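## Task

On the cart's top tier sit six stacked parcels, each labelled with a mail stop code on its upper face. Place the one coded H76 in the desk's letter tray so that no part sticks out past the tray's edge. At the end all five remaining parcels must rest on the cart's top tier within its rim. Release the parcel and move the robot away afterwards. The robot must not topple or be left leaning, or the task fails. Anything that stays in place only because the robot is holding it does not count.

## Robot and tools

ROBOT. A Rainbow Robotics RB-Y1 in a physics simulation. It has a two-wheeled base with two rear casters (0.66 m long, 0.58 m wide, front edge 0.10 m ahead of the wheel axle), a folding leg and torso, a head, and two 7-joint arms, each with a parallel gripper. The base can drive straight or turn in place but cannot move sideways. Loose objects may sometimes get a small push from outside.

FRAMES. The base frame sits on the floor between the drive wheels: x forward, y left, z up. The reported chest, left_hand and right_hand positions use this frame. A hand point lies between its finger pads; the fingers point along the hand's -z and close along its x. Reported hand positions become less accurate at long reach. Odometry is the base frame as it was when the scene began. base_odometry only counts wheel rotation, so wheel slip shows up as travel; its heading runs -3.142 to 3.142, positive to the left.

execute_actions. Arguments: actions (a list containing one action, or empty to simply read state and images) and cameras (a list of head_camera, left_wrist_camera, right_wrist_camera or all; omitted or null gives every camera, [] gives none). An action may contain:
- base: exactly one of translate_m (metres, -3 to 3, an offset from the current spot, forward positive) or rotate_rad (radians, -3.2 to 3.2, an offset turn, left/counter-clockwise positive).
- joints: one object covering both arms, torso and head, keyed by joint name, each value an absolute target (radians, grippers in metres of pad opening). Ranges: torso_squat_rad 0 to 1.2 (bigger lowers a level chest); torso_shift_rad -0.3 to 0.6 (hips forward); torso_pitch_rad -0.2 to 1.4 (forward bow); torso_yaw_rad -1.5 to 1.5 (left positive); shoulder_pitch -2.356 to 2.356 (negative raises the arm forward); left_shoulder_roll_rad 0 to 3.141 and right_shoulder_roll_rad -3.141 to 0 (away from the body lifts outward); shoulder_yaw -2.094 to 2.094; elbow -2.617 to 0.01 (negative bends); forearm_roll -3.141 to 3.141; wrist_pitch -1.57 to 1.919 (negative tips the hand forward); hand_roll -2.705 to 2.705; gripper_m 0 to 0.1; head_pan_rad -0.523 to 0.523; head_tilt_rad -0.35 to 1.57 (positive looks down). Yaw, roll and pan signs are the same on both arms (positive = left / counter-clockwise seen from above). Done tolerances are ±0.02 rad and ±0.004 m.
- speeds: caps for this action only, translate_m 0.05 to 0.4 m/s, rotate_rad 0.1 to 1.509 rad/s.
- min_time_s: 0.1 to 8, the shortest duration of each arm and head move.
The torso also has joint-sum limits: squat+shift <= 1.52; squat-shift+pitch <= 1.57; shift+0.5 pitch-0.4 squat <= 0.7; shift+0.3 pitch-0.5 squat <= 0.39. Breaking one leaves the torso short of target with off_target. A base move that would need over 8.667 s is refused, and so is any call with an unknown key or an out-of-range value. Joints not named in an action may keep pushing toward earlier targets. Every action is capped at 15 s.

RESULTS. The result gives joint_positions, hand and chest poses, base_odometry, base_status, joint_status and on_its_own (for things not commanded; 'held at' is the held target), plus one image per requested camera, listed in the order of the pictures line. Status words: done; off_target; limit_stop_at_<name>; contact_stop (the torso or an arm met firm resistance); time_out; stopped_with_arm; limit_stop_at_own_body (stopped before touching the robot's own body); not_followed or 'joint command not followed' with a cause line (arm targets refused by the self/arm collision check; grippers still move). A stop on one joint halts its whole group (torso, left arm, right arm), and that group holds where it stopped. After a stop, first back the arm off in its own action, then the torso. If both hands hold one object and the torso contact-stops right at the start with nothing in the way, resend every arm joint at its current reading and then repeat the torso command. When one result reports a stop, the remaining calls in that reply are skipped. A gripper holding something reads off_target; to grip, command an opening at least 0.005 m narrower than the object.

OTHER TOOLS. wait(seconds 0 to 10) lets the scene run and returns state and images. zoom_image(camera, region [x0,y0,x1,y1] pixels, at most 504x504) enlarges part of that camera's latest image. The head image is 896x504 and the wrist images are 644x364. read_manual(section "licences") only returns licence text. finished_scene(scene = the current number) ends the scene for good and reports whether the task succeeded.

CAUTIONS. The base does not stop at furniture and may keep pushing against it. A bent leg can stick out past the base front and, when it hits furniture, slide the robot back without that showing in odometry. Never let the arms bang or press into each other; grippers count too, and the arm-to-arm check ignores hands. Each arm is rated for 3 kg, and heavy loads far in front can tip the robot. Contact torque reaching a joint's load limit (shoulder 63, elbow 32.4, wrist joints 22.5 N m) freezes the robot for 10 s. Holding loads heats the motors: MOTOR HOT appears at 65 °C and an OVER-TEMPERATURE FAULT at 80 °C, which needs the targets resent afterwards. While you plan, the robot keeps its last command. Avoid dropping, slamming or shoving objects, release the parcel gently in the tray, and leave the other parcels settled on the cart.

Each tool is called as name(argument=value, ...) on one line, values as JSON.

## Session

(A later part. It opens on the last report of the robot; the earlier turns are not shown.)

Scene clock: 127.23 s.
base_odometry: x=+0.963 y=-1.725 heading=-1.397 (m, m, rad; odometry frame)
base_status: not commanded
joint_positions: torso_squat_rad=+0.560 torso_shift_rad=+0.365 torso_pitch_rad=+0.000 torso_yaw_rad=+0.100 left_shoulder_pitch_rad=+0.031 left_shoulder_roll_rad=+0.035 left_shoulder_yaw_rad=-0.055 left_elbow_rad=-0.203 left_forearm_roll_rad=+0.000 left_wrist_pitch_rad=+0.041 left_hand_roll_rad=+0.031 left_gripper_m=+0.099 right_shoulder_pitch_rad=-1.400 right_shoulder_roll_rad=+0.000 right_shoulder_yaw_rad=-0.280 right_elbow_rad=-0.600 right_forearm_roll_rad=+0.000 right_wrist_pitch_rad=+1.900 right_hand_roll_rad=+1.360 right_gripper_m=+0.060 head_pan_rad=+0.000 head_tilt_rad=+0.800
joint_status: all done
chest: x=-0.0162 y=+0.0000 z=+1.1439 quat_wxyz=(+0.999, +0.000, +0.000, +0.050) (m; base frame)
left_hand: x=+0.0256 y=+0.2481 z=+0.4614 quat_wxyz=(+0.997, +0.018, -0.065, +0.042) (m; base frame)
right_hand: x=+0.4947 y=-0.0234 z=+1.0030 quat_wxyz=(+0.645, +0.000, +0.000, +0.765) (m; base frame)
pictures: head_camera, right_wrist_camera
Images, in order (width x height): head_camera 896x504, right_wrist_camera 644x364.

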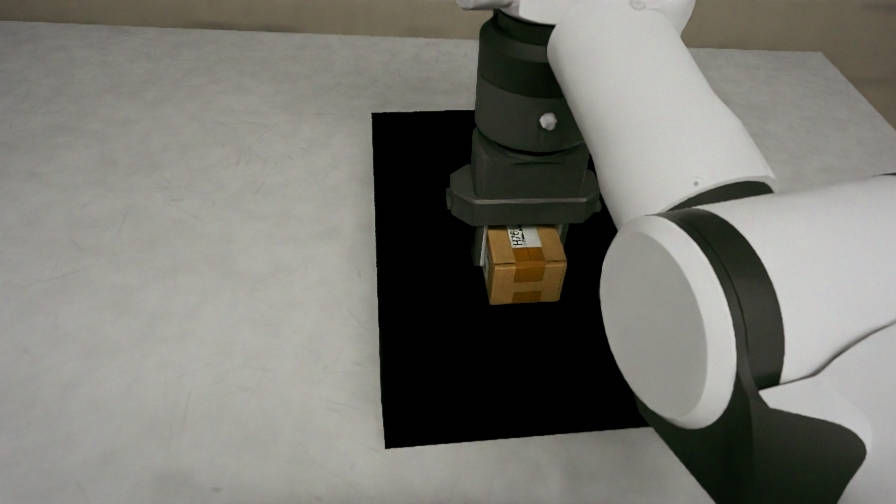

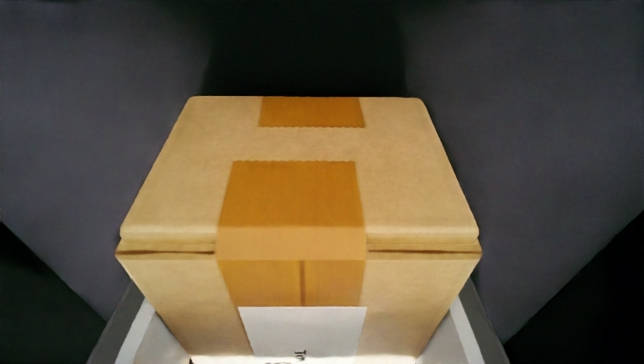

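execute_actions(actions=[{"joints":{"torso_squat_rad":0.582}}], cameras=[])

execute_actions(actions=[{"joints":{"right_gripper_m":0.1}}], cameras=[])

execute_actions(actions=[{"joints":{"torso_squat_rad":0.2,"torso_shift_rad":0.25}}], cameras=[])

execute_actions(actions=[{"base":{"translate_m":-0.5},"joints":{"torso_shift_rad":0}}], cameras=[])

finished_scene(scene=2)

Scene clock: 134.53 s.
base_odometry: x=+0.963 y=-1.725 heading=-1.397 (m, m, rad; odometry frame)
base_status: not commanded
joint_positions: torso_squat_rad=+0.582 torso_shift_rad=+0.365 torso_pitch_rad=-0.001 torso_yaw_rad=+0.100 left_shoulder_pitch_rad=+0.031 left_shoulder_roll_rad=+0.035 left_shoulder_yaw_rad=-0.055 left_elbow_rad=-0.203 left_forearm_roll_rad=+0.000 left_wrist_pitch_rad=+0.041 left_hand_roll_rad=+0.031 left_gripper_m=+0.099 right_shoulder_pitch_rad=-1.403 right_shoulder_roll_rad=-0.001 right_shoulder_yaw_rad=-0.280 right_elbow_rad=-0.601 right_forearm_roll_rad=+0.000 right_wrist_pitch_rad=+1.900 right_hand_roll_rad=+1.360 right_gripper_m=+0.060 head_pan_rad=+0.000 head_tilt_rad=+0.800
joint_status: all done
chest: x=-0.0197 y=+0.0000 z=+1.1362 quat_wxyz=(+0.999, +0.000, +0.000, +0.050) (m; base frame)
left_hand: x=+0.0228 y=+0.2481 z=+0.4537 quat_wxyz=(+0.997, +0.018, -0.065, +0.042) (m; base frame)
right_hand: x=+0.4922 y=-0.0232 z=+0.9977 quat_wxyz=(+0.645, -0.002, -0.002, +0.765) (m; base frame)
pictures: none
No camera images: the call's "cameras" was empty. Leave "cameras" out to get every camera's image.

Scene clock: 135.63 s.
base_odometry: x=+0.963 y=-1.725 heading=-1.397 (m, m, rad; odometry frame)
base_status: not commanded
joint_positions: torso_squat_rad=+0.582 torso_shift_rad=+0.365 torso_pitch_rad=+0.000 torso_yaw_rad=+0.100 left_shoulder_pitch_rad=+0.031 left_shoulder_roll_rad=+0.035 left_shoulder_yaw_rad=-0.055 left_elbow_rad=-0.203 left_forearm_roll_rad=+0.000 left_wrist_pitch_rad=+0.041 left_hand_roll_rad=+0.031 left_gripper_m=+0.099 right_shoulder_pitch_rad=-1.401 right_shoulder_roll_rad=-0.001 right_shoulder_yaw_rad=-0.280 right_elbow_rad=-0.600 right_forearm_roll_rad=+0.000 right_wrist_pitch_rad=+1.900 right_hand_roll_rad=+1.360 right_gripper_m=+0.100 head_pan_rad=+0.000 head_tilt_rad=+0.800
joint_status: all done
chest: x=-0.0193 y=+0.0000 z=+1.1362 quat_wxyz=(+0.999, +0.000, +0.000, +0.050) (m; base frame)
left_hand: x=+0.0227 y=+0.2481 z=+0.4537 quat_wxyz=(+0.997, +0.018, -0.065, +0.042) (m; base frame)
right_hand: x=+0.4919 y=-0.0236 z=+0.9957 quat_wxyz=(+0.645, -0.001, +0.000, +0.764) (m; base frame)
pictures: none
No camera images: the call's "cameras" was empty. Leave "cameras" out to get every camera's image.

Scene clock: 137.70 s.
base_odometry: x=+0.963 y=-1.725 heading=-1.397 (m, m, rad; odometry frame)
base_status: not commanded
joint_positions: torso_squat_rad=+0.200 torso_shift_rad=+0.250 torso_pitch_rad=+0.000 torso_yaw_rad=+0.100 left_shoulder_pitch_rad=+0.031 left_shoulder_roll_rad=+0.035 left_shoulder_yaw_rad=-0.055 left_elbow_rad=-0.203 left_forearm_roll_rad=+0.000 left_wrist_pitch_rad=+0.041 left_hand_roll_rad=+0.031 left_gripper_m=+0.099 right_shoulder_pitch_rad=-1.400 right_shoulder_roll_rad=+0.000 right_shoulder_yaw_rad=-0.280 right_elbow_rad=-0.600 right_forearm_roll_rad=+0.000 right_wrist_pitch_rad=+1.900 right_hand_roll_rad=+1.360 right_gripper_m=+0.100 head_pan_rad=+0.000 head_tilt_rad=+0.800
joint_status: all done
chest: x=-0.0582 y=+0.0000 z=+1.2547 quat_wxyz=(+0.999, +0.000, +0.000, +0.050) (m; base frame)
left_hand: x=-0.0164 y=+0.2481 z=+0.5722 quat_wxyz=(+0.997, +0.018, -0.065, +0.042) (m; base frame)
right_hand: x=+0.4529 y=-0.0236 z=+1.1140 quat_wxyz=(+0.645, -0.001, +0.000, +0.764) (m; base frame)
pictures: none
No camera images: the call's "cameras" was empty. Leave "cameras" out to get every camera's image.

Scene clock: 140.40 s.
base_odometry: x=+0.876 y=-1.232 heading=-1.395 (m, m, rad; odometry frame)
base_status: done
joint_positions: torso_squat_rad=+0.200 torso_shift_rad=+0.000 torso_pitch_rad=+0.000 torso_yaw_rad=+0.100 left_shoulder_pitch_rad=+0.031 left_shoulder_roll_rad=+0.035 left_shoulder_yaw_rad=-0.055 left_elbow_rad=-0.203 left_forearm_roll_rad=+0.000 left_wrist_pitch_rad=+0.041 left_hand_roll_rad=+0.031 left_gripper_m=+0.099 right_shoulder_pitch_rad=-1.400 right_shoulder_roll_rad=+0.000 right_shoulder_yaw_rad=-0.280 right_elbow_rad=-0.600 right_forearm_roll_rad=+0.000 right_wrist_pitch_rad=+1.900 right_hand_roll_rad=+1.360 right_gripper_m=+0.100 head_pan_rad=+0.000 head_tilt_rad=+0.800
joint_status: all done
chest: x=-0.2280 y=+0.0000 z=+1.2760 quat_wxyz=(+0.999, +0.000, +0.000, +0.050) (m; base frame)
left_hand: x=-0.1861 y=+0.2481 z=+0.5935 quat_wxyz=(+0.997, +0.018, -0.065, +0.042) (m; base frame)
right_hand: x=+0.2831 y=-0.0235 z=+1.1353 quat_wxyz=(+0.645, -0.001, +0.000, +0.764) (m; base frame)
pictures: none
No camera images: the call's "cameras" was empty. Leave "cameras" out to get every camera's image.

The scene is finished: the task was done.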